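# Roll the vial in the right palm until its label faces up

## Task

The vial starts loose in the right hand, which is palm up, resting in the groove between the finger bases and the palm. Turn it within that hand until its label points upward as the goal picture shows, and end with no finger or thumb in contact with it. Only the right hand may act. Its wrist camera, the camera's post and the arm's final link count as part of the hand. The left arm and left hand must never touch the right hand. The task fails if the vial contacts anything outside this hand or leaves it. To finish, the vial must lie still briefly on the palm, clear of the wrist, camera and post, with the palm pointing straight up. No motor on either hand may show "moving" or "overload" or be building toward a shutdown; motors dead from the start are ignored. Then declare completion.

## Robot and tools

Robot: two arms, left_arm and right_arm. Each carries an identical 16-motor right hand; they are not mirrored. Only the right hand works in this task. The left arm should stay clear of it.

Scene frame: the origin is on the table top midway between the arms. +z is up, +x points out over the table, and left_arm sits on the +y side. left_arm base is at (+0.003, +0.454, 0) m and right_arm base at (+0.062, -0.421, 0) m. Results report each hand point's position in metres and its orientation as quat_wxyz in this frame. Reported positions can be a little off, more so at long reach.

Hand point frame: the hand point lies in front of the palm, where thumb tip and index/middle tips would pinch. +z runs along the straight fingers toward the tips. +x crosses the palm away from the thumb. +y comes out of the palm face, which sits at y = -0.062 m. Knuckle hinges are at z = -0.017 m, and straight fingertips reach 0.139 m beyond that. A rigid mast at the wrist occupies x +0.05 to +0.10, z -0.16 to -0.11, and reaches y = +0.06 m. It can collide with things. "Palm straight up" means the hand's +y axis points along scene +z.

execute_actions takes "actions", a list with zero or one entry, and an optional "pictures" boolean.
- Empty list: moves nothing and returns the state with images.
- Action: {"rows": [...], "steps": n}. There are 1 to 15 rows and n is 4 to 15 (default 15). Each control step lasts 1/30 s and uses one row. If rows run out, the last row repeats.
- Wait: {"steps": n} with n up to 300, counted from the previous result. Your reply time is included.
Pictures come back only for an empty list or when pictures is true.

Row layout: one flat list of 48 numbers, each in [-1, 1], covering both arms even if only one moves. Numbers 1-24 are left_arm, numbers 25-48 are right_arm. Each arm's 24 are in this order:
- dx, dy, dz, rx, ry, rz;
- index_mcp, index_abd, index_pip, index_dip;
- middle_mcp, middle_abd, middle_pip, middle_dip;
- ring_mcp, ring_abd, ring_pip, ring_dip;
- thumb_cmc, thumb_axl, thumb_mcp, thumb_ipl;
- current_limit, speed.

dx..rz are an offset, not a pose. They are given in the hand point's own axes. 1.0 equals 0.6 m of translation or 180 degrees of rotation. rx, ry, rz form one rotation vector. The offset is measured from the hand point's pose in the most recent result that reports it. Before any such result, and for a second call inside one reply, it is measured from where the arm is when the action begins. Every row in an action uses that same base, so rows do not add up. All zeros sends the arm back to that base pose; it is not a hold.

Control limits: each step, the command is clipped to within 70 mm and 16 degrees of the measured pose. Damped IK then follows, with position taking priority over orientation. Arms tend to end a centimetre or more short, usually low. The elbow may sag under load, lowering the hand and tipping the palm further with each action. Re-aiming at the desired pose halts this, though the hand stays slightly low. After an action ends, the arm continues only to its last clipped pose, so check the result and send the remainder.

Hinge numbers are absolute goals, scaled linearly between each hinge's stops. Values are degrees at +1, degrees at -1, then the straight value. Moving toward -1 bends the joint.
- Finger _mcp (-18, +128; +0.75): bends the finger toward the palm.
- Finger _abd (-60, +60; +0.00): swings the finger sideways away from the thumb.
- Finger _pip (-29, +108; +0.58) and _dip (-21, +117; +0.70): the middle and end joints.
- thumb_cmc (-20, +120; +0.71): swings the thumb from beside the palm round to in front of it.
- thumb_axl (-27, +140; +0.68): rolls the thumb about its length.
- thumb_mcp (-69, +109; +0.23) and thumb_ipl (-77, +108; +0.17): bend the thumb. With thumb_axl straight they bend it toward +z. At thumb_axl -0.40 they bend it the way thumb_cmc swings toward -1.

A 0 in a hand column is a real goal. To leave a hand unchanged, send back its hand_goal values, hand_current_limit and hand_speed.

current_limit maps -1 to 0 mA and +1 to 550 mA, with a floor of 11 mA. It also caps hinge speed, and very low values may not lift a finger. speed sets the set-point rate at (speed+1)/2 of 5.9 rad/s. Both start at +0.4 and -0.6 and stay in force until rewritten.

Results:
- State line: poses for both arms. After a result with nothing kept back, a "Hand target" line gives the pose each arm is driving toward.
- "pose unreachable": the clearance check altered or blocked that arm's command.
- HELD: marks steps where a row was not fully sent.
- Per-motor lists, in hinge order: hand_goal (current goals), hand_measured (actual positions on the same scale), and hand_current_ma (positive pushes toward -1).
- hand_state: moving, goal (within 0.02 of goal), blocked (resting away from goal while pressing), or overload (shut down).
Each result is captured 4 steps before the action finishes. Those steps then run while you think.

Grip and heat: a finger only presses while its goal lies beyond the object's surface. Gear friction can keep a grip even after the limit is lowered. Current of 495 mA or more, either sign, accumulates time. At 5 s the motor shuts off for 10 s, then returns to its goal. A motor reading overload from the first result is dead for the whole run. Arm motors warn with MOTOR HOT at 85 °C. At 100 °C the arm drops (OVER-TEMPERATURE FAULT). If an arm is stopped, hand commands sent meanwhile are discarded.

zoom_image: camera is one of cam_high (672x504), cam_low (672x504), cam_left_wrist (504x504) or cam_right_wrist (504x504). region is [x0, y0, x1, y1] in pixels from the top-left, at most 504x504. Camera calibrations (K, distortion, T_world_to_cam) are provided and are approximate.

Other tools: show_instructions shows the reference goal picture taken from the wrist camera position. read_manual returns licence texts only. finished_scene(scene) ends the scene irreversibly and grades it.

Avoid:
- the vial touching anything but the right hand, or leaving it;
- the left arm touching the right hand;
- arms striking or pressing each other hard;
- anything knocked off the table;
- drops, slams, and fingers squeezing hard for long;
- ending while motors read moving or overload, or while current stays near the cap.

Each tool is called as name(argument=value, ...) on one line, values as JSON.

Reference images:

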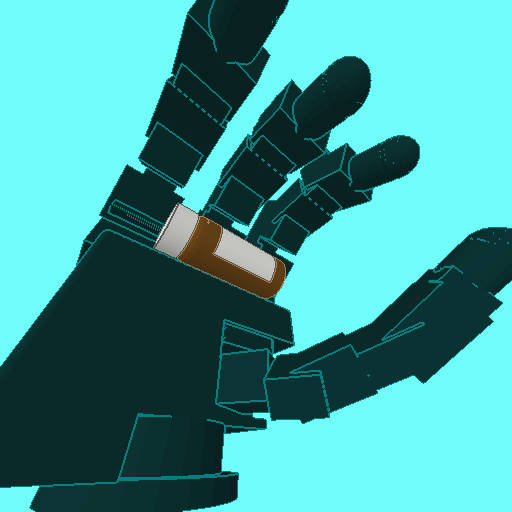

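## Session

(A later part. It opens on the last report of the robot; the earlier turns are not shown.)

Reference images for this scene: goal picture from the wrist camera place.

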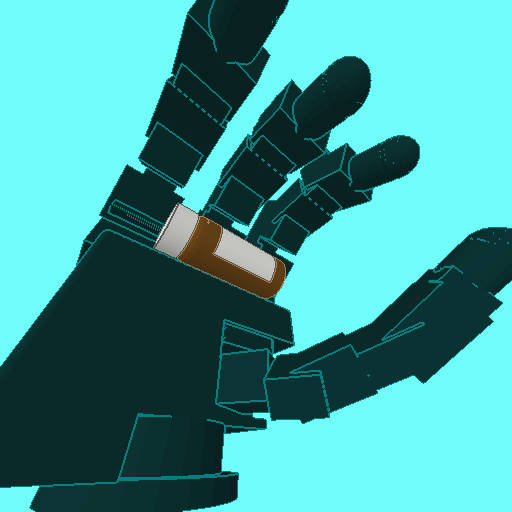

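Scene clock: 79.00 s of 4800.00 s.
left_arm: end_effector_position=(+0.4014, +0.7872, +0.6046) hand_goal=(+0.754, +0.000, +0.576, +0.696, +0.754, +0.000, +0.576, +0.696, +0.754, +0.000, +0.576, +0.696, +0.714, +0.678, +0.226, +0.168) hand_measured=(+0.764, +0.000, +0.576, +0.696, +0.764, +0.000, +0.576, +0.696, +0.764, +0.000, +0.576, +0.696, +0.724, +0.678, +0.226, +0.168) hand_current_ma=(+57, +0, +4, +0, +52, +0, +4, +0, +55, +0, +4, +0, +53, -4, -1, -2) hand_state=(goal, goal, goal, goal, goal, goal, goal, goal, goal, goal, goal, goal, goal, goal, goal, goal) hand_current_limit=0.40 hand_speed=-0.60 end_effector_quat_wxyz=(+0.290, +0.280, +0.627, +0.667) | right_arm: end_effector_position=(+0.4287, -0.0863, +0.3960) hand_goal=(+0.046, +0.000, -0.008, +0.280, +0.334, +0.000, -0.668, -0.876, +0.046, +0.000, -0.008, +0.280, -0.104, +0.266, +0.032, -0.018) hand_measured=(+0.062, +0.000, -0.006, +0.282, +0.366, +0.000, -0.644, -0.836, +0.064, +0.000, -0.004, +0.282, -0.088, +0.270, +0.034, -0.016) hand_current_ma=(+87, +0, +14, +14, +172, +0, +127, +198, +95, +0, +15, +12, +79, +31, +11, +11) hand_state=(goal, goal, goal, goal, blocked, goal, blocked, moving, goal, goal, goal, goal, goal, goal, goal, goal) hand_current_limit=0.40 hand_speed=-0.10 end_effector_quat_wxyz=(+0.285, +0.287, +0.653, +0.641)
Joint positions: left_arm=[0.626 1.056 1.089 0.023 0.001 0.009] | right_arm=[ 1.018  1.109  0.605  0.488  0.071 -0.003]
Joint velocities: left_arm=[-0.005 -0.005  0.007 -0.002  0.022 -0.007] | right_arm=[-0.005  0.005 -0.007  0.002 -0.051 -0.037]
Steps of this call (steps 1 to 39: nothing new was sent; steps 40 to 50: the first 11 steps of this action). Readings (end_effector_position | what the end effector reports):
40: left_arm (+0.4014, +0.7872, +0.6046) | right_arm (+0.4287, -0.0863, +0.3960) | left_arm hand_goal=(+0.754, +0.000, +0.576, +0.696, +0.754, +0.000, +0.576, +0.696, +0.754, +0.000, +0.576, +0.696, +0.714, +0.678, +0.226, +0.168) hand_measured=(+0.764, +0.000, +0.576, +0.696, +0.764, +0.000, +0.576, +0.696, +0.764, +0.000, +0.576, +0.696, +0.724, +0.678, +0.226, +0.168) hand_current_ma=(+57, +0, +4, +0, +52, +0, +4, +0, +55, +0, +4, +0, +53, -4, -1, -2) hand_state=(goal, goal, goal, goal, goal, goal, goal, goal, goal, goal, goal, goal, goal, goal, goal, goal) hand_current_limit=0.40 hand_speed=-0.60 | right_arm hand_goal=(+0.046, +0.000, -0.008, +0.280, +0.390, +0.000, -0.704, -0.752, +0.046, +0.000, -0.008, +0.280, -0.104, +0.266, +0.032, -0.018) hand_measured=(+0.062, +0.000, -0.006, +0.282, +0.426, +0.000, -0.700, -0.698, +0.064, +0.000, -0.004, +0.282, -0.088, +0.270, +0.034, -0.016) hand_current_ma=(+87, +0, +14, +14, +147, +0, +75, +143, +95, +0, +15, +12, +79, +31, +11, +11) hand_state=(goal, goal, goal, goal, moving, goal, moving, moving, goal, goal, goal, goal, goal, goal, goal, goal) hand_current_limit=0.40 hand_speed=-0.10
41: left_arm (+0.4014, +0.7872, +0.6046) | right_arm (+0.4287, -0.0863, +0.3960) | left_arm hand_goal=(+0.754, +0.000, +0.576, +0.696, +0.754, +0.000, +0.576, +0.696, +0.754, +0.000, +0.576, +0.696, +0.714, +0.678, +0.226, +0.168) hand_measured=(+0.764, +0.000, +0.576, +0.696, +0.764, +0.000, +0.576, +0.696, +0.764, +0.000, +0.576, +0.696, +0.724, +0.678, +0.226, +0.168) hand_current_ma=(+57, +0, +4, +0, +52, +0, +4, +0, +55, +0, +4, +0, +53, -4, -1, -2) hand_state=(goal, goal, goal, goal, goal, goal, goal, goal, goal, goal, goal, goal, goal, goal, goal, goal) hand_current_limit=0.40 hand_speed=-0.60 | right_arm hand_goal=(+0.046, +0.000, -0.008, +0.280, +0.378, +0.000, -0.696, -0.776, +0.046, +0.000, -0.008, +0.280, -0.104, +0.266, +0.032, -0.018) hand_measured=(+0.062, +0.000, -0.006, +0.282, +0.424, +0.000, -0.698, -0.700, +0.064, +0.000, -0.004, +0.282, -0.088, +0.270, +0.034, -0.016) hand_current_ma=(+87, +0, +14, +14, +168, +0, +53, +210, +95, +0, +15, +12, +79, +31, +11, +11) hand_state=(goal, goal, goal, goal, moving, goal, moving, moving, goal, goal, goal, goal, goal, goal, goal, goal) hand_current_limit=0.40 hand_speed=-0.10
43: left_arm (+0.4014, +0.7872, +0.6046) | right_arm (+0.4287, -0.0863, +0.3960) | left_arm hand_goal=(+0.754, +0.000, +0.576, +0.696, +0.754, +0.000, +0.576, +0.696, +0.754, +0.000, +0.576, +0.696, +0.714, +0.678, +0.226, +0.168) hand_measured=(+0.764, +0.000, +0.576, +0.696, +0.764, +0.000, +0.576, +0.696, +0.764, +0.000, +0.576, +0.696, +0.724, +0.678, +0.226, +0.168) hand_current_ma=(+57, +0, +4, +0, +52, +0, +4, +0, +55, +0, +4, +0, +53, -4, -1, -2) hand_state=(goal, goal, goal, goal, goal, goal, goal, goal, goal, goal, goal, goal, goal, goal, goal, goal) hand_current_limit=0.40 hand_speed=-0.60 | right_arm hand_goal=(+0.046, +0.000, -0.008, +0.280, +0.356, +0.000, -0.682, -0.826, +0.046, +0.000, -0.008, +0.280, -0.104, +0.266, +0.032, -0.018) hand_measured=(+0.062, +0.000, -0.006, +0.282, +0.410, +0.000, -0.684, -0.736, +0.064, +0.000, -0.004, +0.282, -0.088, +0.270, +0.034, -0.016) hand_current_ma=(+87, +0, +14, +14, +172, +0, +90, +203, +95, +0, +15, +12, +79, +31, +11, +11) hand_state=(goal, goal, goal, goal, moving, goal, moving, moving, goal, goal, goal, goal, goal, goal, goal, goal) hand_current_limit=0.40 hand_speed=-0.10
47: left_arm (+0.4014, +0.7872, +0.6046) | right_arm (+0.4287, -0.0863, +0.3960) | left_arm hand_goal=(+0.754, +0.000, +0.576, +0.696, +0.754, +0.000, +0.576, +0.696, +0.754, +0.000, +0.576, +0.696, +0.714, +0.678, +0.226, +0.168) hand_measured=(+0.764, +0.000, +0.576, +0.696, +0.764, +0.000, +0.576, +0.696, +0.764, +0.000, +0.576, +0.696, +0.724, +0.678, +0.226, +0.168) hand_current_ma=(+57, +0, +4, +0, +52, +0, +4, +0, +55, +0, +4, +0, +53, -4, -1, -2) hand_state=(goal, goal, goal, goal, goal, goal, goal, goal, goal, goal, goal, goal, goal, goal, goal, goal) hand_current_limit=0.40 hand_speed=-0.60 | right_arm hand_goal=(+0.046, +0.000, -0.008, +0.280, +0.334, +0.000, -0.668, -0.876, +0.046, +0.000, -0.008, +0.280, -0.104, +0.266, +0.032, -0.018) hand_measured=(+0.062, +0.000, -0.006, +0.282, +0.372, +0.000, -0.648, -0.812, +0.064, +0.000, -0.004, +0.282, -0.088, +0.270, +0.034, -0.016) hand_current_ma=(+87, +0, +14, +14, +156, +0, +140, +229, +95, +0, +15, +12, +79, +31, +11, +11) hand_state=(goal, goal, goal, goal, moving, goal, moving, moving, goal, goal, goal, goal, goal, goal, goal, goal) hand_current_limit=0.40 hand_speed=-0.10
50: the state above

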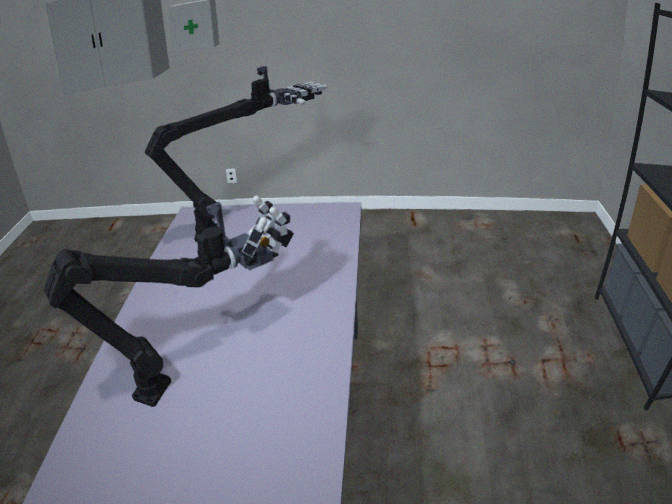

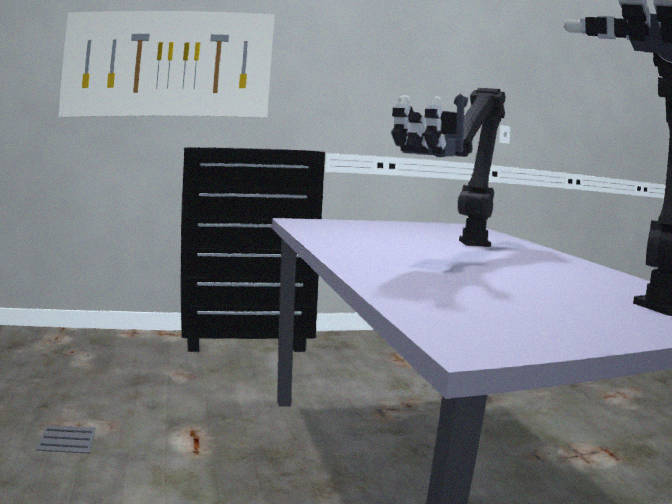

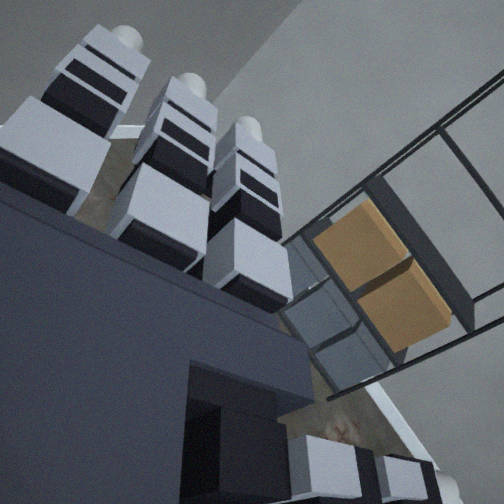

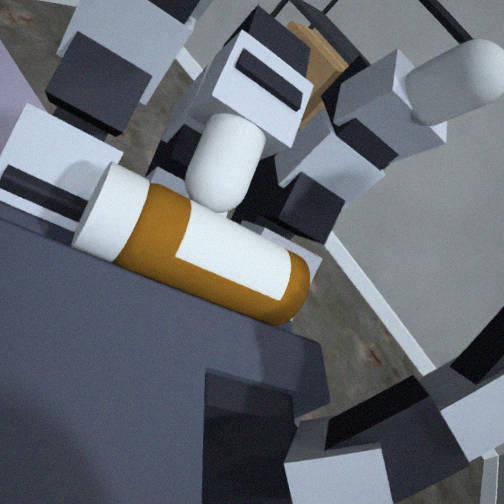

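execute_actions(actions=[{"rows": [
[0.0002,0.0463,-0.0099,-0.0163,0.0003,-0.0002,0.754,0,0.576,0.696,0.754,0,0.576,0.696,0.754,0,0.576,0.696,0.714,0.678,0.226,0.168,0.4,-0.6,0,0.0333,0.0025,-0.01235,0.0004,0.001,0.046,0,-0.008,0.28,0.324,0,-0.669,-0.897,0.046,0,-0.008,0.28,-0.104,0.266,0.032,-0.018,0.4,-0.1],
[0.0002,0.0463,-0.0099,-0.0163,0.0003,-0.0002,0.754,0,0.576,0.696,0.754,0,0.576,0.696,0.754,0,0.576,0.696,0.714,0.678,0.226,0.168,0.4,-0.6,0,0.0333,0.0025,-0.01235,0.0004,0.001,0.046,0,-0.008,0.28,0.314,0,-0.669,-0.917,0.046,0,-0.008,0.28,-0.104,0.266,0.032,-0.018,0.4,-0.1],
[0.0002,0.0463,-0.0099,-0.0163,0.0003,-0.0002,0.754,0,0.576,0.696,0.754,0,0.576,0.696,0.754,0,0.576,0.696,0.714,0.678,0.226,0.168,0.4,-0.6,0,0.0333,0.0025,-0.01235,0.0004,0.001,0.046,0,-0.008,0.28,0.303,0,-0.670,-0.937,0.046,0,-0.008,0.28,-0.104,0.266,0.032,-0.018,0.4,-0.1],
[0.0002,0.0463,-0.0099,-0.0163,0.0003,-0.0002,0.754,0,0.576,0.696,0.754,0,0.576,0.696,0.754,0,0.576,0.696,0.714,0.678,0.226,0.168,0.4,-0.6,0,0.0333,0.0025,-0.01235,0.0004,0.001,0.046,0,-0.008,0.28,0.293,0,-0.670,-0.957,0.046,0,-0.008,0.28,-0.104,0.266,0.032,-0.018,0.4,-0.1]
], "steps": 14}], pictures=true)

zoom_image(camera="cam_right_wrist", region=[60, 140, 340, 350])

Scene clock: 79.70 s of 4800.00 s.
left_arm: end_effector_position=(+0.4014, +0.7872, +0.6046) hand_goal=(+0.754, +0.000, +0.576, +0.696, +0.754, +0.000, +0.576, +0.696, +0.754, +0.000, +0.576, +0.696, +0.714, +0.678, +0.226, +0.168) hand_measured=(+0.764, +0.000, +0.576, +0.696, +0.764, +0.000, +0.576, +0.696, +0.764, +0.000, +0.576, +0.696, +0.724, +0.678, +0.226, +0.168) hand_current_ma=(+57, +0, +4, +0, +52, +0, +4, +0, +55, +0, +4, +0, +53, -4, -1, -2) hand_state=(goal, goal, goal, goal, goal, goal, goal, goal, goal, goal, goal, goal, goal, goal, goal, goal) hand_current_limit=0.40 hand_speed=-0.60 end_effector_quat_wxyz=(+0.290, +0.280, +0.627, +0.667) | right_arm: end_effector_position=(+0.4287, -0.0863, +0.3960) hand_goal=(+0.046, +0.000, -0.008, +0.280, +0.294, +0.000, -0.670, -0.956, +0.046, +0.000, -0.008, +0.280, -0.104, +0.266, +0.032, -0.018) hand_measured=(+0.062, +0.000, -0.006, +0.282, +0.334, +0.000, -0.628, -0.910, +0.064, +0.000, -0.004, +0.282, -0.088, +0.270, +0.034, -0.016) hand_current_ma=(+87, +0, +14, +14, +206, +0, +212, +218, +95, +0, +15, +12, +79, +31, +11, +11) hand_state=(goal, goal, goal, goal, moving, goal, blocked, moving, goal, goal, goal, goal, goal, goal, goal, goal) hand_current_limit=0.40 hand_speed=-0.10 end_effector_quat_wxyz=(+0.285, +0.287, +0.653, +0.641)
Joint positions: left_arm=[0.626 1.056 1.089 0.023 0.001 0.009] | right_arm=[ 1.018  1.109  0.605  0.488  0.071 -0.003]
Joint velocities: left_arm=[-0.005 -0.005 -0.017  0.002 -0.037 -0.007] | right_arm=[ 0.015 -0.005 -0.002 -0.022  0.037  0.037]
Off your previous action's commanded pose (left_arm): 0.028 m, 3 deg at its last step (step 4 of this call).
Off your previous action's commanded pose (right_arm): 0.020 m, 2 deg at its last step (step 4 of this call).
Steps of this call (steps 1 to 4: the last 4 steps of your previous action; steps 5 to 11: nothing new was sent; steps 12 to 21: the first 10 steps of this action). Readings (end_effector_position | what the end effector reports):
12: left_arm (+0.4014, +0.7872, +0.6046) | right_arm (+0.4287, -0.0863, +0.3960) | left_arm hand_goal=(+0.754, +0.000, +0.576, +0.696, +0.754, +0.000, +0.576, +0.696, +0.754, +0.000, +0.576, +0.696, +0.714, +0.678, +0.226, +0.168) hand_measured=(+0.764, +0.000, +0.576, +0.696, +0.764, +0.000, +0.576, +0.696, +0.764, +0.000, +0.576, +0.696, +0.724, +0.678, +0.226, +0.168) hand_current_ma=(+57, +0, +4, +0, +52, +0, +4, +0, +55, +0, +4, +0, +53, -4, -1, -2) hand_state=(goal, goal, goal, goal, goal, goal, goal, goal, goal, goal, goal, goal, goal, goal, goal, goal) hand_current_limit=0.40 hand_speed=-0.60 | right_arm hand_goal=(+0.046, +0.000, -0.008, +0.280, +0.324, +0.000, -0.668, -0.896, +0.046, +0.000, -0.008, +0.280, -0.104, +0.266, +0.032, -0.018) hand_measured=(+0.062, +0.000, -0.006, +0.282, +0.366, +0.000, -0.642, -0.836, +0.064, +0.000, -0.004, +0.282, -0.088, +0.270, +0.034, -0.016) hand_current_ma=(+87, +0, +14, +14, +171, +0, +128, +205, +95, +0, +15, +12, +79, +31, +11, +11) hand_state=(goal, goal, goal, goal, moving, goal, blocked, moving, goal, goal, goal, goal, goal, goal, goal, goal) hand_current_limit=0.40 hand_speed=-0.10
13: left_arm (+0.4014, +0.7872, +0.6046) | right_arm (+0.4287, -0.0863, +0.3960) | left_arm hand_goal=(+0.754, +0.000, +0.576, +0.696, +0.754, +0.000, +0.576, +0.696, +0.754, +0.000, +0.576, +0.696, +0.714, +0.678, +0.226, +0.168) hand_measured=(+0.764, +0.000, +0.576, +0.696, +0.764, +0.000, +0.576, +0.696, +0.764, +0.000, +0.576, +0.696, +0.724, +0.678, +0.226, +0.168) hand_current_ma=(+57, +0, +4, +0, +52, +0, +4, +0, +55, +0, +4, +0, +53, -4, -1, -2) hand_state=(goal, goal, goal, goal, goal, goal, goal, goal, goal, goal, goal, goal, goal, goal, goal, goal) hand_current_limit=0.40 hand_speed=-0.60 | right_arm hand_goal=(+0.046, +0.000, -0.008, +0.280, +0.314, +0.000, -0.668, -0.916, +0.046, +0.000, -0.008, +0.280, -0.104, +0.266, +0.032, -0.018) hand_measured=(+0.062, +0.000, -0.006, +0.282, +0.366, +0.000, -0.642, -0.836, +0.064, +0.000, -0.004, +0.282, -0.088, +0.270, +0.034, -0.016) hand_current_ma=(+87, +0, +14, +14, +200, +0, +133, +263, +95, +0, +15, +12, +79, +31, +11, +11) hand_state=(goal, goal, goal, goal, moving, goal, blocked, moving, goal, goal, goal, goal, goal, goal, goal, goal) hand_current_limit=0.40 hand_speed=-0.10
15: left_arm (+0.4014, +0.7872, +0.6046) | right_arm (+0.4287, -0.0863, +0.3960) | left_arm hand_goal=(+0.754, +0.000, +0.576, +0.696, +0.754, +0.000, +0.576, +0.696, +0.754, +0.000, +0.576, +0.696, +0.714, +0.678, +0.226, +0.168) hand_measured=(+0.764, +0.000, +0.576, +0.696, +0.764, +0.000, +0.576, +0.696, +0.764, +0.000, +0.576, +0.696, +0.724, +0.678, +0.226, +0.168) hand_current_ma=(+57, +0, +4, +0, +52, +0, +4, +0, +55, +0, +4, +0, +53, -4, -1, -2) hand_state=(goal, goal, goal, goal, goal, goal, goal, goal, goal, goal, goal, goal, goal, goal, goal, goal) hand_current_limit=0.40 hand_speed=-0.60 | right_arm hand_goal=(+0.046, +0.000, -0.008, +0.280, +0.294, +0.000, -0.670, -0.956, +0.046, +0.000, -0.008, +0.280, -0.104, +0.266, +0.032, -0.018) hand_measured=(+0.062, +0.000, -0.006, +0.282, +0.354, +0.000, -0.638, -0.858, +0.064, +0.000, -0.004, +0.282, -0.088, +0.270, +0.034, -0.016) hand_current_ma=(+87, +0, +14, +14, +227, +0, +186, +273, +95, +0, +15, +12, +79, +31, +11, +11) hand_state=(goal, goal, goal, goal, moving, goal, moving, moving, goal, goal, goal, goal, goal, goal, goal, goal) hand_current_limit=0.40 hand_speed=-0.10
19: left_arm (+0.4014, +0.7872, +0.6046) | right_arm (+0.4287, -0.0863, +0.3960) | left_arm hand_goal=(+0.754, +0.000, +0.576, +0.696, +0.754, +0.000, +0.576, +0.696, +0.754, +0.000, +0.576, +0.696, +0.714, +0.678, +0.226, +0.168) hand_measured=(+0.764, +0.000, +0.576, +0.696, +0.764, +0.000, +0.576, +0.696, +0.764, +0.000, +0.576, +0.696, +0.724, +0.678, +0.226, +0.168) hand_current_ma=(+57, +0, +4, +0, +52, +0, +4, +0, +55, +0, +4, +0, +53, -4, -1, -2) hand_state=(goal, goal, goal, goal, goal, goal, goal, goal, goal, goal, goal, goal, goal, goal, goal, goal) hand_current_limit=0.40 hand_speed=-0.60 | right_arm hand_goal=(+0.046, +0.000, -0.008, +0.280, +0.294, +0.000, -0.670, -0.956, +0.046, +0.000, -0.008, +0.280, -0.104, +0.266, +0.032, -0.018) hand_measured=(+0.062, +0.000, -0.006, +0.282, +0.336, +0.000, -0.628, -0.900, +0.064, +0.000, -0.004, +0.282, -0.088, +0.270, +0.034, -0.016) hand_current_ma=(+87, +0, +14, +14, +211, +0, +212, +218, +95, +0, +15, +12, +79, +31, +11, +11) hand_state=(goal, goal, goal, goal, moving, goal, blocked, moving, goal, goal, goal, goal, goal, goal, goal, goal) hand_current_limit=0.40 hand_speed=-0.10
21: the state above

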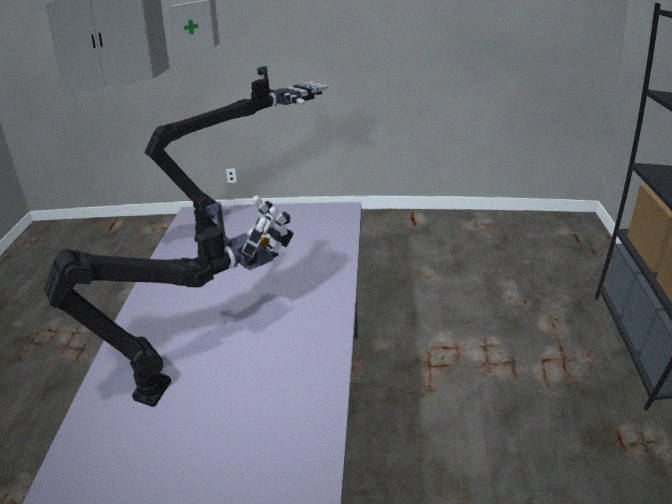

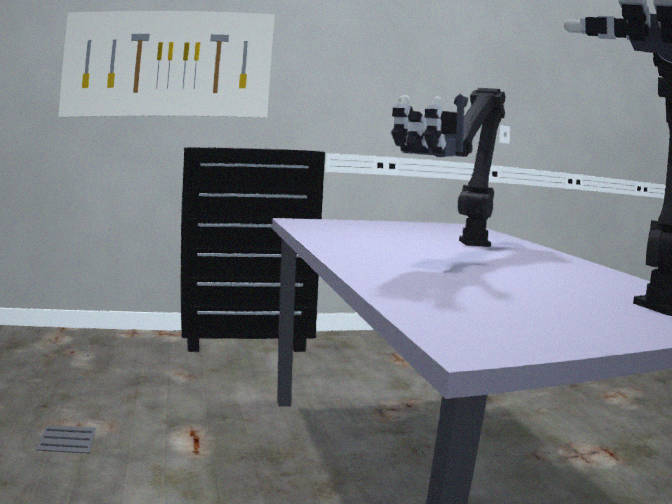

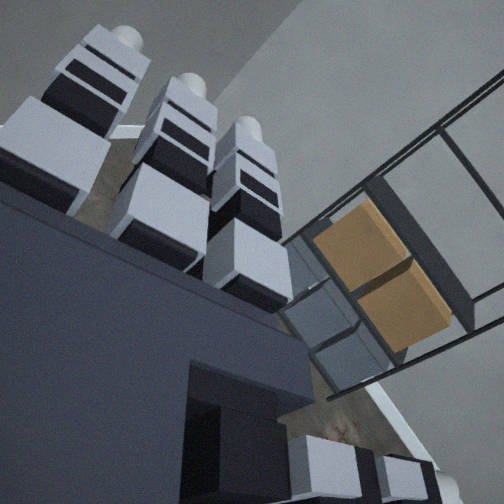

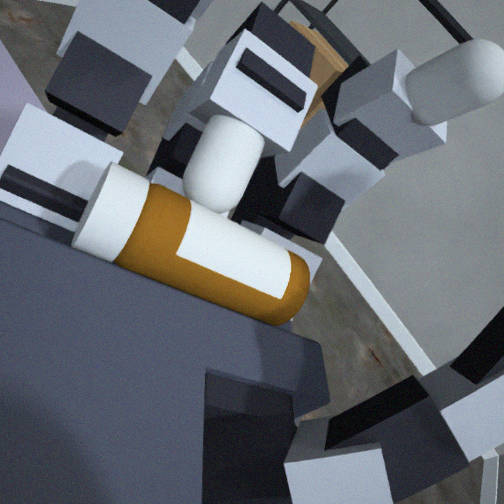

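Region (60, 140, 340, 350) of cam_right_wrist's 504x504 image, scaled by 1.800, with more detail than that image has; it fills the top 378 rows of this view, and the rest is white.

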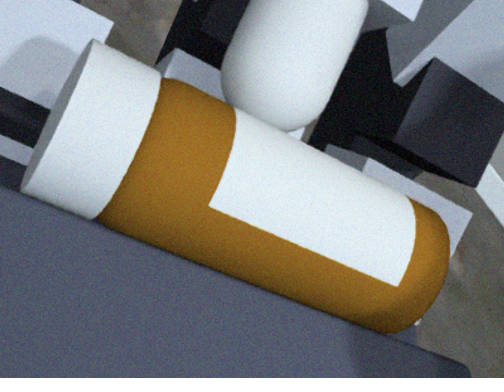

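execute_actions(actions=[{"rows": [
[0.0002,0.0463,-0.0099,-0.0163,0.0003,-0.0002,0.754,0,0.576,0.696,0.754,0,0.576,0.696,0.754,0,0.576,0.696,0.714,0.678,0.226,0.168,0.4,-0.6,0,0.0333,0.0025,-0.01235,0.0004,0.001,0.046,0,-0.008,0.28,0.310,0,-0.665,-0.950,0.046,0,-0.008,0.28,-0.104,0.266,0.032,-0.018,0.4,-0.1],
[0.0002,0.0463,-0.0099,-0.0163,0.0003,-0.0002,0.754,0,0.576,0.696,0.754,0,0.576,0.696,0.754,0,0.576,0.696,0.714,0.678,0.226,0.168,0.4,-0.6,0,0.0333,0.0025,-0.01235,0.0004,0.001,0.046,0,-0.008,0.28,0.325,0,-0.660,-0.945,0.046,0,-0.008,0.28,-0.104,0.266,0.032,-0.018,0.4,-0.1],
[0.0002,0.0463,-0.0099,-0.0163,0.0003,-0.0002,0.754,0,0.576,0.696,0.754,0,0.576,0.696,0.754,0,0.576,0.696,0.714,0.678,0.226,0.168,0.4,-0.6,0,0.0333,0.0025,-0.01235,0.0004,0.001,0.046,0,-0.008,0.28,0.340,0,-0.660,-0.940,0.046,0,-0.008,0.28,-0.104,0.266,0.032,-0.018,0.4,-0.1],
[0.0002,0.0463,-0.0099,-0.0163,0.0003,-0.0002,0.754,0,0.576,0.696,0.754,0,0.576,0.696,0.754,0,0.576,0.696,0.714,0.678,0.226,0.168,0.4,-0.6,0,0.0333,0.0025,-0.01235,0.0004,0.001,0.046,0,-0.008,0.28,0.355,0,-0.660,-0.940,0.046,0,-0.008,0.28,-0.104,0.266,0.032,-0.018,0.4,-0.1],
[0.0002,0.0463,-0.0099,-0.0163,0.0003,-0.0002,0.754,0,0.576,0.696,0.754,0,0.576,0.696,0.754,0,0.576,0.696,0.714,0.678,0.226,0.168,0.4,-0.6,0,0.0333,0.0025,-0.01235,0.0004,0.001,0.046,0,-0.008,0.28,0.372,0,-0.660,-0.940,0.046,0,-0.008,0.28,-0.104,0.266,0.032,-0.018,0.4,-0.1],
[0.0002,0.0463,-0.0099,-0.0163,0.0003,-0.0002,0.754,0,0.576,0.696,0.754,0,0.576,0.696,0.754,0,0.576,0.696,0.714,0.678,0.226,0.168,0.4,-0.6,0,0.0333,0.0025,-0.01235,0.0004,0.001,0.046,0,-0.008,0.28,0.392,0,-0.660,-0.940,0.046,0,-0.008,0.28,-0.104,0.266,0.032,-0.018,0.4,-0.1],
[0.0002,0.0463,-0.0099,-0.0163,0.0003,-0.0002,0.754,0,0.576,0.696,0.754,0,0.576,0.696,0.754,0,0.576,0.696,0.714,0.678,0.226,0.168,0.4,-0.6,0,0.0333,0.0025,-0.01235,0.0004,0.001,0.046,0,-0.008,0.28,0.415,0,-0.660,-0.940,0.046,0,-0.008,0.28,-0.104,0.266,0.032,-0.018,0.4,-0.1],
[0.0002,0.0463,-0.0099,-0.0163,0.0003,-0.0002,0.754,0,0.576,0.696,0.754,0,0.576,0.696,0.754,0,0.576,0.696,0.714,0.678,0.226,0.168,0.4,-0.6,0,0.0333,0.0025,-0.01235,0.0004,0.001,0.046,0,-0.008,0.28,0.440,0,-0.650,-0.940,0.046,0,-0.008,0.28,-0.104,0.266,0.032,-0.018,0.4,-0.1],
[0.0002,0.0463,-0.0099,-0.0163,0.0003,-0.0002,0.754,0,0.576,0.696,0.754,0,0.576,0.696,0.754,0,0.576,0.696,0.714,0.678,0.226,0.168,0.4,-0.6,0,0.0333,0.0025,-0.01235,0.0004,0.001,0.046,0,-0.008,0.28,0.465,0,-0.630,-0.940,0.046,0,-0.008,0.28,-0.104,0.266,0.032,-0.018,0.4,-0.1],
[0.0002,0.0463,-0.0099,-0.0163,0.0003,-0.0002,0.754,0,0.576,0.696,0.754,0,0.576,0.696,0.754,0,0.576,0.696,0.714,0.678,0.226,0.168,0.4,-0.6,0,0.0333,0.0025,-0.01235,0.0004,0.001,0.046,0,-0.008,0.28,0.487,0,-0.605,-0.940,0.046,0,-0.008,0.28,-0.104,0.266,0.032,-0.018,0.4,-0.1],
[0.0002,0.0463,-0.0099,-0.0163,0.0003,-0.0002,0.754,0,0.576,0.696,0.754,0,0.576,0.696,0.754,0,0.576,0.696,0.714,0.678,0.226,0.168,0.4,-0.6,0,0.0333,0.0025,-0.01235,0.0004,0.001,0.046,0,-0.008,0.28,0.500,0,-0.580,-0.940,0.046,0,-0.008,0.28,-0.104,0.266,0.032,-0.018,0.4,-0.1],
[0.0002,0.0463,-0.0099,-0.0163,0.0003,-0.0002,0.754,0,0.576,0.696,0.754,0,0.576,0.696,0.754,0,0.576,0.696,0.714,0.678,0.226,0.168,0.4,-0.6,0,0.0333,0.0025,-0.01235,0.0004,0.001,0.046,0,-0.008,0.28,0.505,0,-0.560,-0.940,0.046,0,-0.008,0.28,-0.104,0.266,0.032,-0.018,0.4,-0.1],
[0.0002,0.0463,-0.0099,-0.0163,0.0003,-0.0002,0.754,0,0.576,0.696,0.754,0,0.576,0.696,0.754,0,0.576,0.696,0.714,0.678,0.226,0.168,0.4,-0.6,0,0.0333,0.0025,-0.01235,0.0004,0.001,0.046,0,-0.008,0.28,0.505,0,-0.550,-0.940,0.046,0,-0.008,0.28,-0.104,0.266,0.032,-0.018,0.4,-0.1]
], "steps": 13}])

execute_actions(actions=[{"steps": 14}], pictures=true)

zoom_image(camera="cam_right_wrist", region=[60, 140, 340, 350])

Scene clock: 81.53 s of 4800.00 s.
left_arm: end_effector_position=(+0.4014, +0.7872, +0.6046) hand_goal=(+0.754, +0.000, +0.576, +0.696, +0.754, +0.000, +0.576, +0.696, +0.754, +0.000, +0.576, +0.696, +0.714, +0.678, +0.226, +0.168) hand_measured=(+0.764, +0.000, +0.576, +0.696, +0.764, +0.000, +0.576, +0.696, +0.764, +0.000, +0.576, +0.696, +0.724, +0.678, +0.226, +0.168) hand_current_ma=(+57, +0, +4, +0, +52, +0, +4, +0, +55, +0, +4, +0, +53, -4, -1, -2) hand_state=(goal, goal, goal, goal, goal, goal, goal, goal, goal, goal, goal, goal, goal, goal, goal, goal) hand_current_limit=0.40 hand_speed=-0.60 end_effector_quat_wxyz=(+0.290, +0.280, +0.627, +0.667) | right_arm: end_effector_position=(+0.4287, -0.0863, +0.3960) hand_goal=(+0.046, +0.000, -0.008, +0.280, +0.466, +0.000, -0.630, -0.940, +0.046, +0.000, -0.008, +0.280, -0.104, +0.266, +0.032, -0.018) hand_measured=(+0.062, +0.000, -0.006, +0.282, +0.412, +0.000, -0.656, -0.936, +0.064, +0.000, -0.004, +0.282, -0.088, +0.270, +0.034, -0.016) hand_current_ma=(+87, +0, +14, +14, -7, +0, -32, +13, +95, +0, +15, +12, +79, +31, +11, +11) hand_state=(goal, goal, goal, goal, moving, goal, moving, moving, goal, goal, goal, goal, goal, goal, goal, goal) hand_current_limit=0.40 hand_speed=-0.10 end_effector_quat_wxyz=(+0.285, +0.287, +0.653, +0.641)
Joint positions: left_arm=[0.626 1.056 1.089 0.023 0.001 0.009] | right_arm=[ 1.018  1.109  0.605  0.488  0.071 -0.003]
Joint velocities: left_arm=[ 0.005 -0.015 -0.002 -0.007  0.022  0.022] | right_arm=[-0.005  0.005  0.007  0.012  0.066 -0.037]
Off your previous action's commanded pose (left_arm): 0.028 m, 3 deg at its last step (step 4 of this call).
Off your previous action's commanded pose (right_arm): 0.020 m, 2 deg at its last step (step 4 of this call).
Steps of this call (steps 1 to 4: the last 4 steps of your previous action; steps 5 to 46: nothing new was sent; steps 47 to 55: the first 9 steps of this action). Readings (end_effector_position | what the end effector reports):
47: left_arm (+0.4014, +0.7872, +0.6046) | right_arm (+0.4287, -0.0863, +0.3960) | left_arm hand_goal=(+0.754, +0.000, +0.576, +0.696, +0.754, +0.000, +0.576, +0.696, +0.754, +0.000, +0.576, +0.696, +0.714, +0.678, +0.226, +0.168) hand_measured=(+0.764, +0.000, +0.576, +0.696, +0.764, +0.000, +0.576, +0.696, +0.764, +0.000, +0.576, +0.696, +0.724, +0.678, +0.226, +0.168) hand_current_ma=(+57, +0, +4, +0, +52, +0, +4, +0, +55, +0, +4, +0, +53, -4, -1, -2) hand_state=(goal, goal, goal, goal, goal, goal, goal, goal, goal, goal, goal, goal, goal, goal, goal, goal) hand_current_limit=0.40 hand_speed=-0.60 | right_arm hand_goal=(+0.046, +0.000, -0.008, +0.280, +0.310, +0.000, -0.664, -0.950, +0.046, +0.000, -0.008, +0.280, -0.104, +0.266, +0.032, -0.018) hand_measured=(+0.062, +0.000, -0.006, +0.282, +0.332, +0.000, -0.628, -0.912, +0.064, +0.000, -0.004, +0.282, -0.088, +0.270, +0.034, -0.016) hand_current_ma=(+87, +0, +14, +14, +206, +0, +212, +219, +95, +0, +15, +12, +79, +31, +11, +11) hand_state=(goal, goal, goal, goal, moving, goal, moving, moving, goal, goal, goal, goal, goal, goal, goal, goal) hand_current_limit=0.40 hand_speed=-0.10
48: left_arm (+0.4014, +0.7872, +0.6046) | right_arm (+0.4287, -0.0863, +0.3960) | left_arm hand_goal=(+0.754, +0.000, +0.576, +0.696, +0.754, +0.000, +0.576, +0.696, +0.754, +0.000, +0.576, +0.696, +0.714, +0.678, +0.226, +0.168) hand_measured=(+0.764, +0.000, +0.576, +0.696, +0.764, +0.000, +0.576, +0.696, +0.764, +0.000, +0.576, +0.696, +0.724, +0.678, +0.226, +0.168) hand_current_ma=(+57, +0, +4, +0, +52, +0, +4, +0, +55, +0, +4, +0, +53, -4, -1, -2) hand_state=(goal, goal, goal, goal, goal, goal, goal, goal, goal, goal, goal, goal, goal, goal, goal, goal) hand_current_limit=0.40 hand_speed=-0.60 | right_arm hand_goal=(+0.046, +0.000, -0.008, +0.280, +0.326, +0.000, -0.660, -0.944, +0.046, +0.000, -0.008, +0.280, -0.104, +0.266, +0.032, -0.018) hand_measured=(+0.062, +0.000, -0.006, +0.282, +0.332, +0.000, -0.628, -0.912, +0.064, +0.000, -0.004, +0.282, -0.088, +0.270, +0.034, -0.016) hand_current_ma=(+87, +0, +14, +14, +114, +0, +179, +186, +95, +0, +15, +12, +79, +31, +11, +11) hand_state=(goal, goal, goal, goal, moving, goal, moving, moving, goal, goal, goal, goal, goal, goal, goal, goal) hand_current_limit=0.40 hand_speed=-0.10
50: left_arm (+0.4014, +0.7872, +0.6046) | right_arm (+0.4287, -0.0863, +0.3960) | left_arm hand_goal=(+0.754, +0.000, +0.576, +0.696, +0.754, +0.000, +0.576, +0.696, +0.754, +0.000, +0.576, +0.696, +0.714, +0.678, +0.226, +0.168) hand_measured=(+0.764, +0.000, +0.576, +0.696, +0.764, +0.000, +0.576, +0.696, +0.764, +0.000, +0.576, +0.696, +0.724, +0.678, +0.226, +0.168) hand_current_ma=(+57, +0, +4, +0, +52, +0, +4, +0, +55, +0, +4, +0, +53, -4, -1, -2) hand_state=(goal, goal, goal, goal, goal, goal, goal, goal, goal, goal, goal, goal, goal, goal, goal, goal) hand_current_limit=0.40 hand_speed=-0.60 | right_arm hand_goal=(+0.046, +0.000, -0.008, +0.280, +0.356, +0.000, -0.660, -0.940, +0.046, +0.000, -0.008, +0.280, -0.104, +0.266, +0.032, -0.018) hand_measured=(+0.062, +0.000, -0.006, +0.282, +0.338, +0.000, -0.628, -0.914, +0.064, +0.000, -0.004, +0.282, -0.088, +0.270, +0.034, -0.016) hand_current_ma=(+87, +0, +14, +14, +36, +0, +158, +112, +95, +0, +15, +12, +79, +31, +11, +11) hand_state=(goal, goal, goal, goal, moving, goal, blocked, moving, goal, goal, goal, goal, goal, goal, goal, goal) hand_current_limit=0.40 hand_speed=-0.10
54: left_arm (+0.4014, +0.7872, +0.6046) | right_arm (+0.4287, -0.0863, +0.3960) | left_arm hand_goal=(+0.754, +0.000, +0.576, +0.696, +0.754, +0.000, +0.576, +0.696, +0.754, +0.000, +0.576, +0.696, +0.714, +0.678, +0.226, +0.168) hand_measured=(+0.764, +0.000, +0.576, +0.696, +0.764, +0.000, +0.576, +0.696, +0.764, +0.000, +0.576, +0.696, +0.724, +0.678, +0.226, +0.168) hand_current_ma=(+57, +0, +4, +0, +52, +0, +4, +0, +55, +0, +4, +0, +53, -4, -1, -2) hand_state=(goal, goal, goal, goal, goal, goal, goal, goal, goal, goal, goal, goal, goal, goal, goal, goal) hand_current_limit=0.40 hand_speed=-0.60 | right_arm hand_goal=(+0.046, +0.000, -0.008, +0.280, +0.440, +0.000, -0.650, -0.940, +0.046, +0.000, -0.008, +0.280, -0.104, +0.266, +0.032, -0.018) hand_measured=(+0.062, +0.000, -0.006, +0.282, +0.390, +0.000, -0.656, -0.936, +0.064, +0.000, -0.004, +0.282, -0.088, +0.270, +0.034, -0.016) hand_current_ma=(+87, +0, +14, +14, -13, +0, +8, +13, +95, +0, +15, +12, +79, +31, +11, +11) hand_state=(goal, goal, goal, goal, moving, goal, moving, moving, goal, goal, goal, goal, goal, goal, goal, goal) hand_current_limit=0.40 hand_speed=-0.10
55: the state above

Scene clock: 82.00 s of 4800.00 s.
left_arm: end_effector_position=(+0.4014, +0.7872, +0.6046) hand_goal=(+0.754, +0.000, +0.576, +0.696, +0.754, +0.000, +0.576, +0.696, +0.754, +0.000, +0.576, +0.696, +0.714, +0.678, +0.226, +0.168) hand_measured=(+0.764, +0.000, +0.576, +0.696, +0.764, +0.000, +0.576, +0.696, +0.764, +0.000, +0.576, +0.696, +0.724, +0.678, +0.226, +0.168) hand_current_ma=(+57, +0, +4, +0, +52, +0, +4, +0, +55, +0, +4, +0, +53, -4, -1, -2) hand_state=(goal, goal, goal, goal, goal, goal, goal, goal, goal, goal, goal, goal, goal, goal, goal, goal) hand_current_limit=0.40 hand_speed=-0.60 end_effector_quat_wxyz=(+0.290, +0.280, +0.627, +0.667) | right_arm: end_effector_position=(+0.4287, -0.0863, +0.3960) hand_goal=(+0.046, +0.000, -0.008, +0.280, +0.506, +0.000, -0.550, -0.940, +0.046, +0.000, -0.008, +0.280, -0.104, +0.266, +0.032, -0.018) hand_measured=(+0.062, +0.000, -0.006, +0.282, +0.512, +0.000, -0.554, -0.938, +0.064, +0.000, -0.004, +0.282, -0.088, +0.270, +0.034, -0.016) hand_current_ma=(+87, +0, +14, +14, +33, +0, -18, +12, +95, +0, +15, +12, +79, +31, +11, +11) hand_state=(goal, goal, goal, goal, goal, goal, goal, goal, goal, goal, goal, goal, goal, goal, goal, goal) hand_current_limit=0.40 hand_speed=-0.10 end_effector_quat_wxyz=(+0.285, +0.287, +0.653, +0.641)
Joint positions: left_arm=[0.626 1.056 1.089 0.023 0.001 0.009] | right_arm=[ 1.018  1.109  0.605  0.488  0.071 -0.003]
Joint velocities: left_arm=[-0.015 -0.005  0.002 -0.017  0.007 -0.037] | right_arm=[ 0.005 -0.005  0.002 -0.007  0.007 -0.022]
Hand target (left_arm): +0.395, +0.782, +0.631; +0.296, +0.271, +0.610, +0.683
Hand target (right_arm): +0.430, -0.086, +0.416; +0.289, +0.282, +0.640, +0.654
Off the commanded pose (left_arm): 0.028 m, 3 deg.
Off the commanded pose (right_arm): 0.020 m, 2 deg.
Kept back: nothing.
Steps of this call (steps 1 to 4: the last 4 steps of your previous action; steps 5 to 14: nothing new was sent). Readings (end_effector_position | what the end effector reports):
1: left_arm (+0.4014, +0.7872, +0.6046) | right_arm (+0.4287, -0.0863, +0.3960) | left_arm hand_goal=(+0.754, +0.000, +0.576, +0.696, +0.754, +0.000, +0.576, +0.696, +0.754, +0.000, +0.576, +0.696, +0.714, +0.678, +0.226, +0.168) hand_measured=(+0.764, +0.000, +0.576, +0.696, +0.764, +0.000, +0.576, +0.696, +0.764, +0.000, +0.576, +0.696, +0.724, +0.678, +0.226, +0.168) hand_current_ma=(+57, +0, +4, +0, +52, +0, +4, +0, +55, +0, +4, +0, +53, -4, -1, -2) hand_state=(goal, goal, goal, goal, goal, goal, goal, goal, goal, goal, goal, goal, goal, goal, goal, goal) hand_current_limit=0.40 hand_speed=-0.60 | right_arm hand_goal=(+0.046, +0.000, -0.008, +0.280, +0.488, +0.000, -0.604, -0.940, +0.046, +0.000, -0.008, +0.280, -0.104, +0.266, +0.032, -0.018) hand_measured=(+0.062, +0.000, -0.006, +0.282, +0.436, +0.000, -0.654, -0.938, +0.064, +0.000, -0.004, +0.282, -0.088, +0.270, +0.034, -0.016) hand_current_ma=(+87, +0, +14, +14, -10, +0, -64, +12, +95, +0, +15, +12, +79, +31, +11, +11) hand_state=(goal, goal, goal, goal, moving, goal, moving, goal, goal, goal, goal, goal, goal, goal, goal, goal) hand_current_limit=0.40 hand_speed=-0.10
2: left_arm (+0.4014, +0.7872, +0.6046) | right_arm (+0.4287, -0.0863, +0.3960) | left_arm hand_goal=(+0.754, +0.000, +0.576, +0.696, +0.754, +0.000, +0.576, +0.696, +0.754, +0.000, +0.576, +0.696, +0.714, +0.678, +0.226, +0.168) hand_measured=(+0.764, +0.000, +0.576, +0.696, +0.764, +0.000, +0.576, +0.696, +0.764, +0.000, +0.576, +0.696, +0.724, +0.678, +0.226, +0.168) hand_current_ma=(+57, +0, +4, +0, +52, +0, +4, +0, +55, +0, +4, +0, +53, -4, -1, -2) hand_state=(goal, goal, goal, goal, goal, goal, goal, goal, goal, goal, goal, goal, goal, goal, goal, goal) hand_current_limit=0.40 hand_speed=-0.60 | right_arm hand_goal=(+0.046, +0.000, -0.008, +0.280, +0.500, +0.000, -0.580, -0.940, +0.046, +0.000, -0.008, +0.280, -0.104, +0.266, +0.032, -0.018) hand_measured=(+0.062, +0.000, -0.006, +0.282, +0.460, +0.000, -0.640, -0.938, +0.064, +0.000, -0.004, +0.282, -0.088, +0.270, +0.034, -0.016) hand_current_ma=(+87, +0, +14, +14, +4, +0, -67, +12, +95, +0, +15, +12, +79, +31, +11, +11) hand_state=(goal, goal, goal, goal, moving, goal, moving, goal, goal, goal, goal, goal, goal, goal, goal, goal) hand_current_limit=0.40 hand_speed=-0.10
4: left_arm (+0.4014, +0.7872, +0.6046) | right_arm (+0.4287, -0.0863, +0.3960) | left_arm hand_goal=(+0.754, +0.000, +0.576, +0.696, +0.754, +0.000, +0.576, +0.696, +0.754, +0.000, +0.576, +0.696, +0.714, +0.678, +0.226, +0.168) hand_measured=(+0.764, +0.000, +0.576, +0.696, +0.764, +0.000, +0.576, +0.696, +0.764, +0.000, +0.576, +0.696, +0.724, +0.678, +0.226, +0.168) hand_current_ma=(+57, +0, +4, +0, +52, +0, +4, +0, +55, +0, +4, +0, +53, -4, -1, -2) hand_state=(goal, goal, goal, goal, goal, goal, goal, goal, goal, goal, goal, goal, goal, goal, goal, goal) hand_current_limit=0.40 hand_speed=-0.60 | right_arm hand_goal=(+0.046, +0.000, -0.008, +0.280, +0.506, +0.000, -0.550, -0.940, +0.046, +0.000, -0.008, +0.280, -0.104, +0.266, +0.032, -0.018) hand_measured=(+0.062, +0.000, -0.006, +0.282, +0.498, +0.000, -0.594, -0.938, +0.064, +0.000, -0.004, +0.282, -0.088, +0.270, +0.034, -0.016) hand_current_ma=(+87, +0, +14, +14, +39, +0, -39, +12, +95, +0, +15, +12, +79, +31, +11, +11) hand_state=(goal, goal, goal, goal, moving, goal, moving, goal, goal, goal, goal, goal, goal, goal, goal, goal) hand_current_limit=0.40 hand_speed=-0.10
8: left_arm (+0.4014, +0.7872, +0.6046) | right_arm (+0.4287, -0.0863, +0.3960) | left_arm hand_goal=(+0.754, +0.000, +0.576, +0.696, +0.754, +0.000, +0.576, +0.696, +0.754, +0.000, +0.576, +0.696, +0.714, +0.678, +0.226, +0.168) hand_measured=(+0.764, +0.000, +0.576, +0.696, +0.764, +0.000, +0.576, +0.696, +0.764, +0.000, +0.576, +0.696, +0.724, +0.678, +0.226, +0.168) hand_current_ma=(+57, +0, +4, +0, +52, +0, +4, +0, +55, +0, +4, +0, +53, -4, -1, -2) hand_state=(goal, goal, goal, goal, goal, goal, goal, goal, goal, goal, goal, goal, goal, goal, goal, goal) hand_current_limit=0.40 hand_speed=-0.60 | right_arm hand_goal=(+0.046, +0.000, -0.008, +0.280, +0.506, +0.000, -0.550, -0.940, +0.046, +0.000, -0.008, +0.280, -0.104, +0.266, +0.032, -0.018) hand_measured=(+0.062, +0.000, -0.006, +0.282, +0.512, +0.000, -0.554, -0.938, +0.064, +0.000, -0.004, +0.282, -0.088, +0.270, +0.034, -0.016) hand_current_ma=(+87, +0, +14, +14, +33, +0, -16, +12, +95, +0, +15, +12, +79, +31, +11, +11) hand_state=(goal, goal, goal, goal, goal, goal, moving, goal, goal, goal, goal, goal, goal, goal, goal, goal) hand_current_limit=0.40 hand_speed=-0.10
14: the state above

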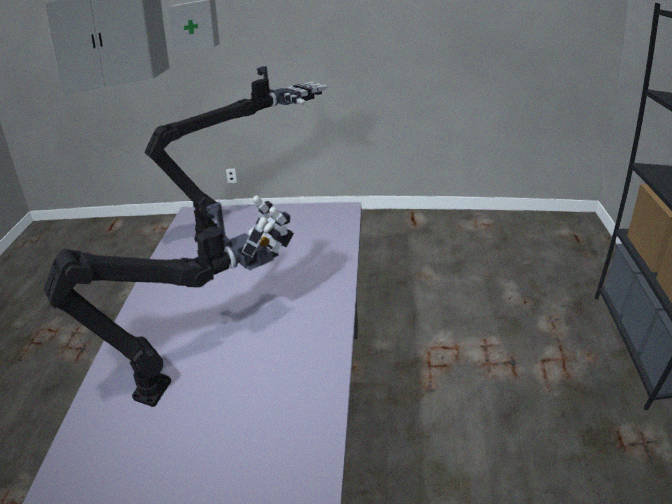

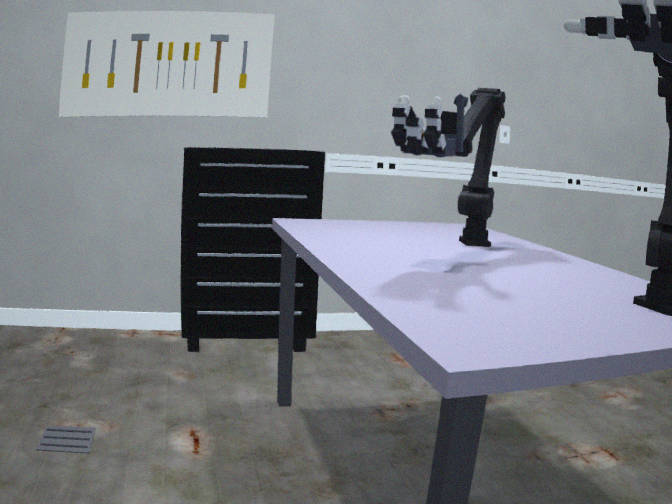

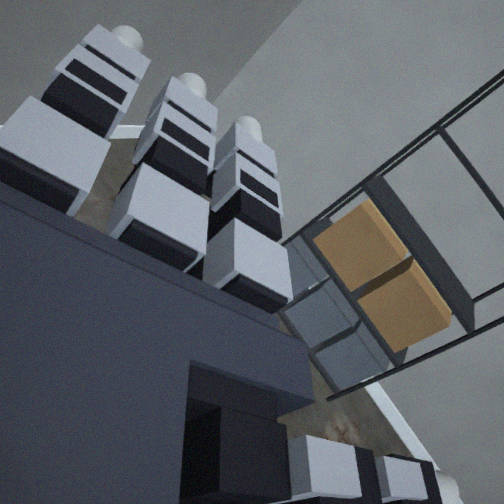

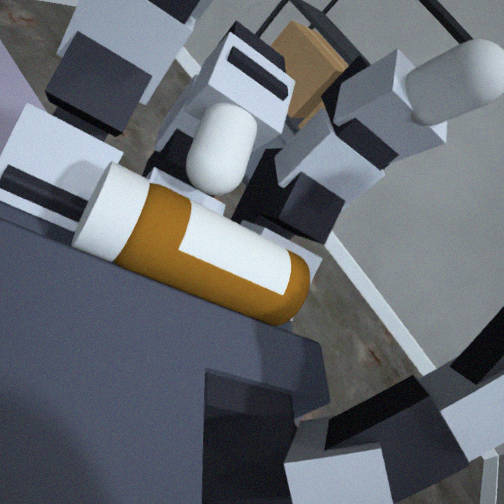

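Region (60, 140, 340, 350) of cam_right_wrist's 504x504 image, scaled by 1.800, with more detail than that image has; it fills the top 378 rows of this view, and the rest is white.

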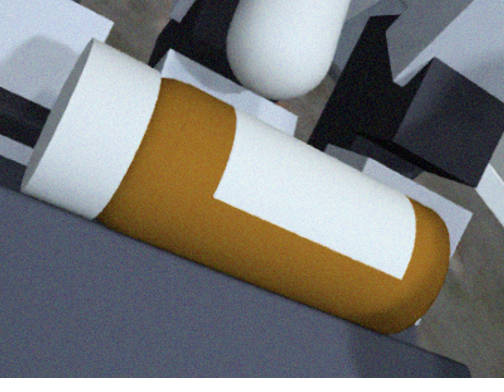

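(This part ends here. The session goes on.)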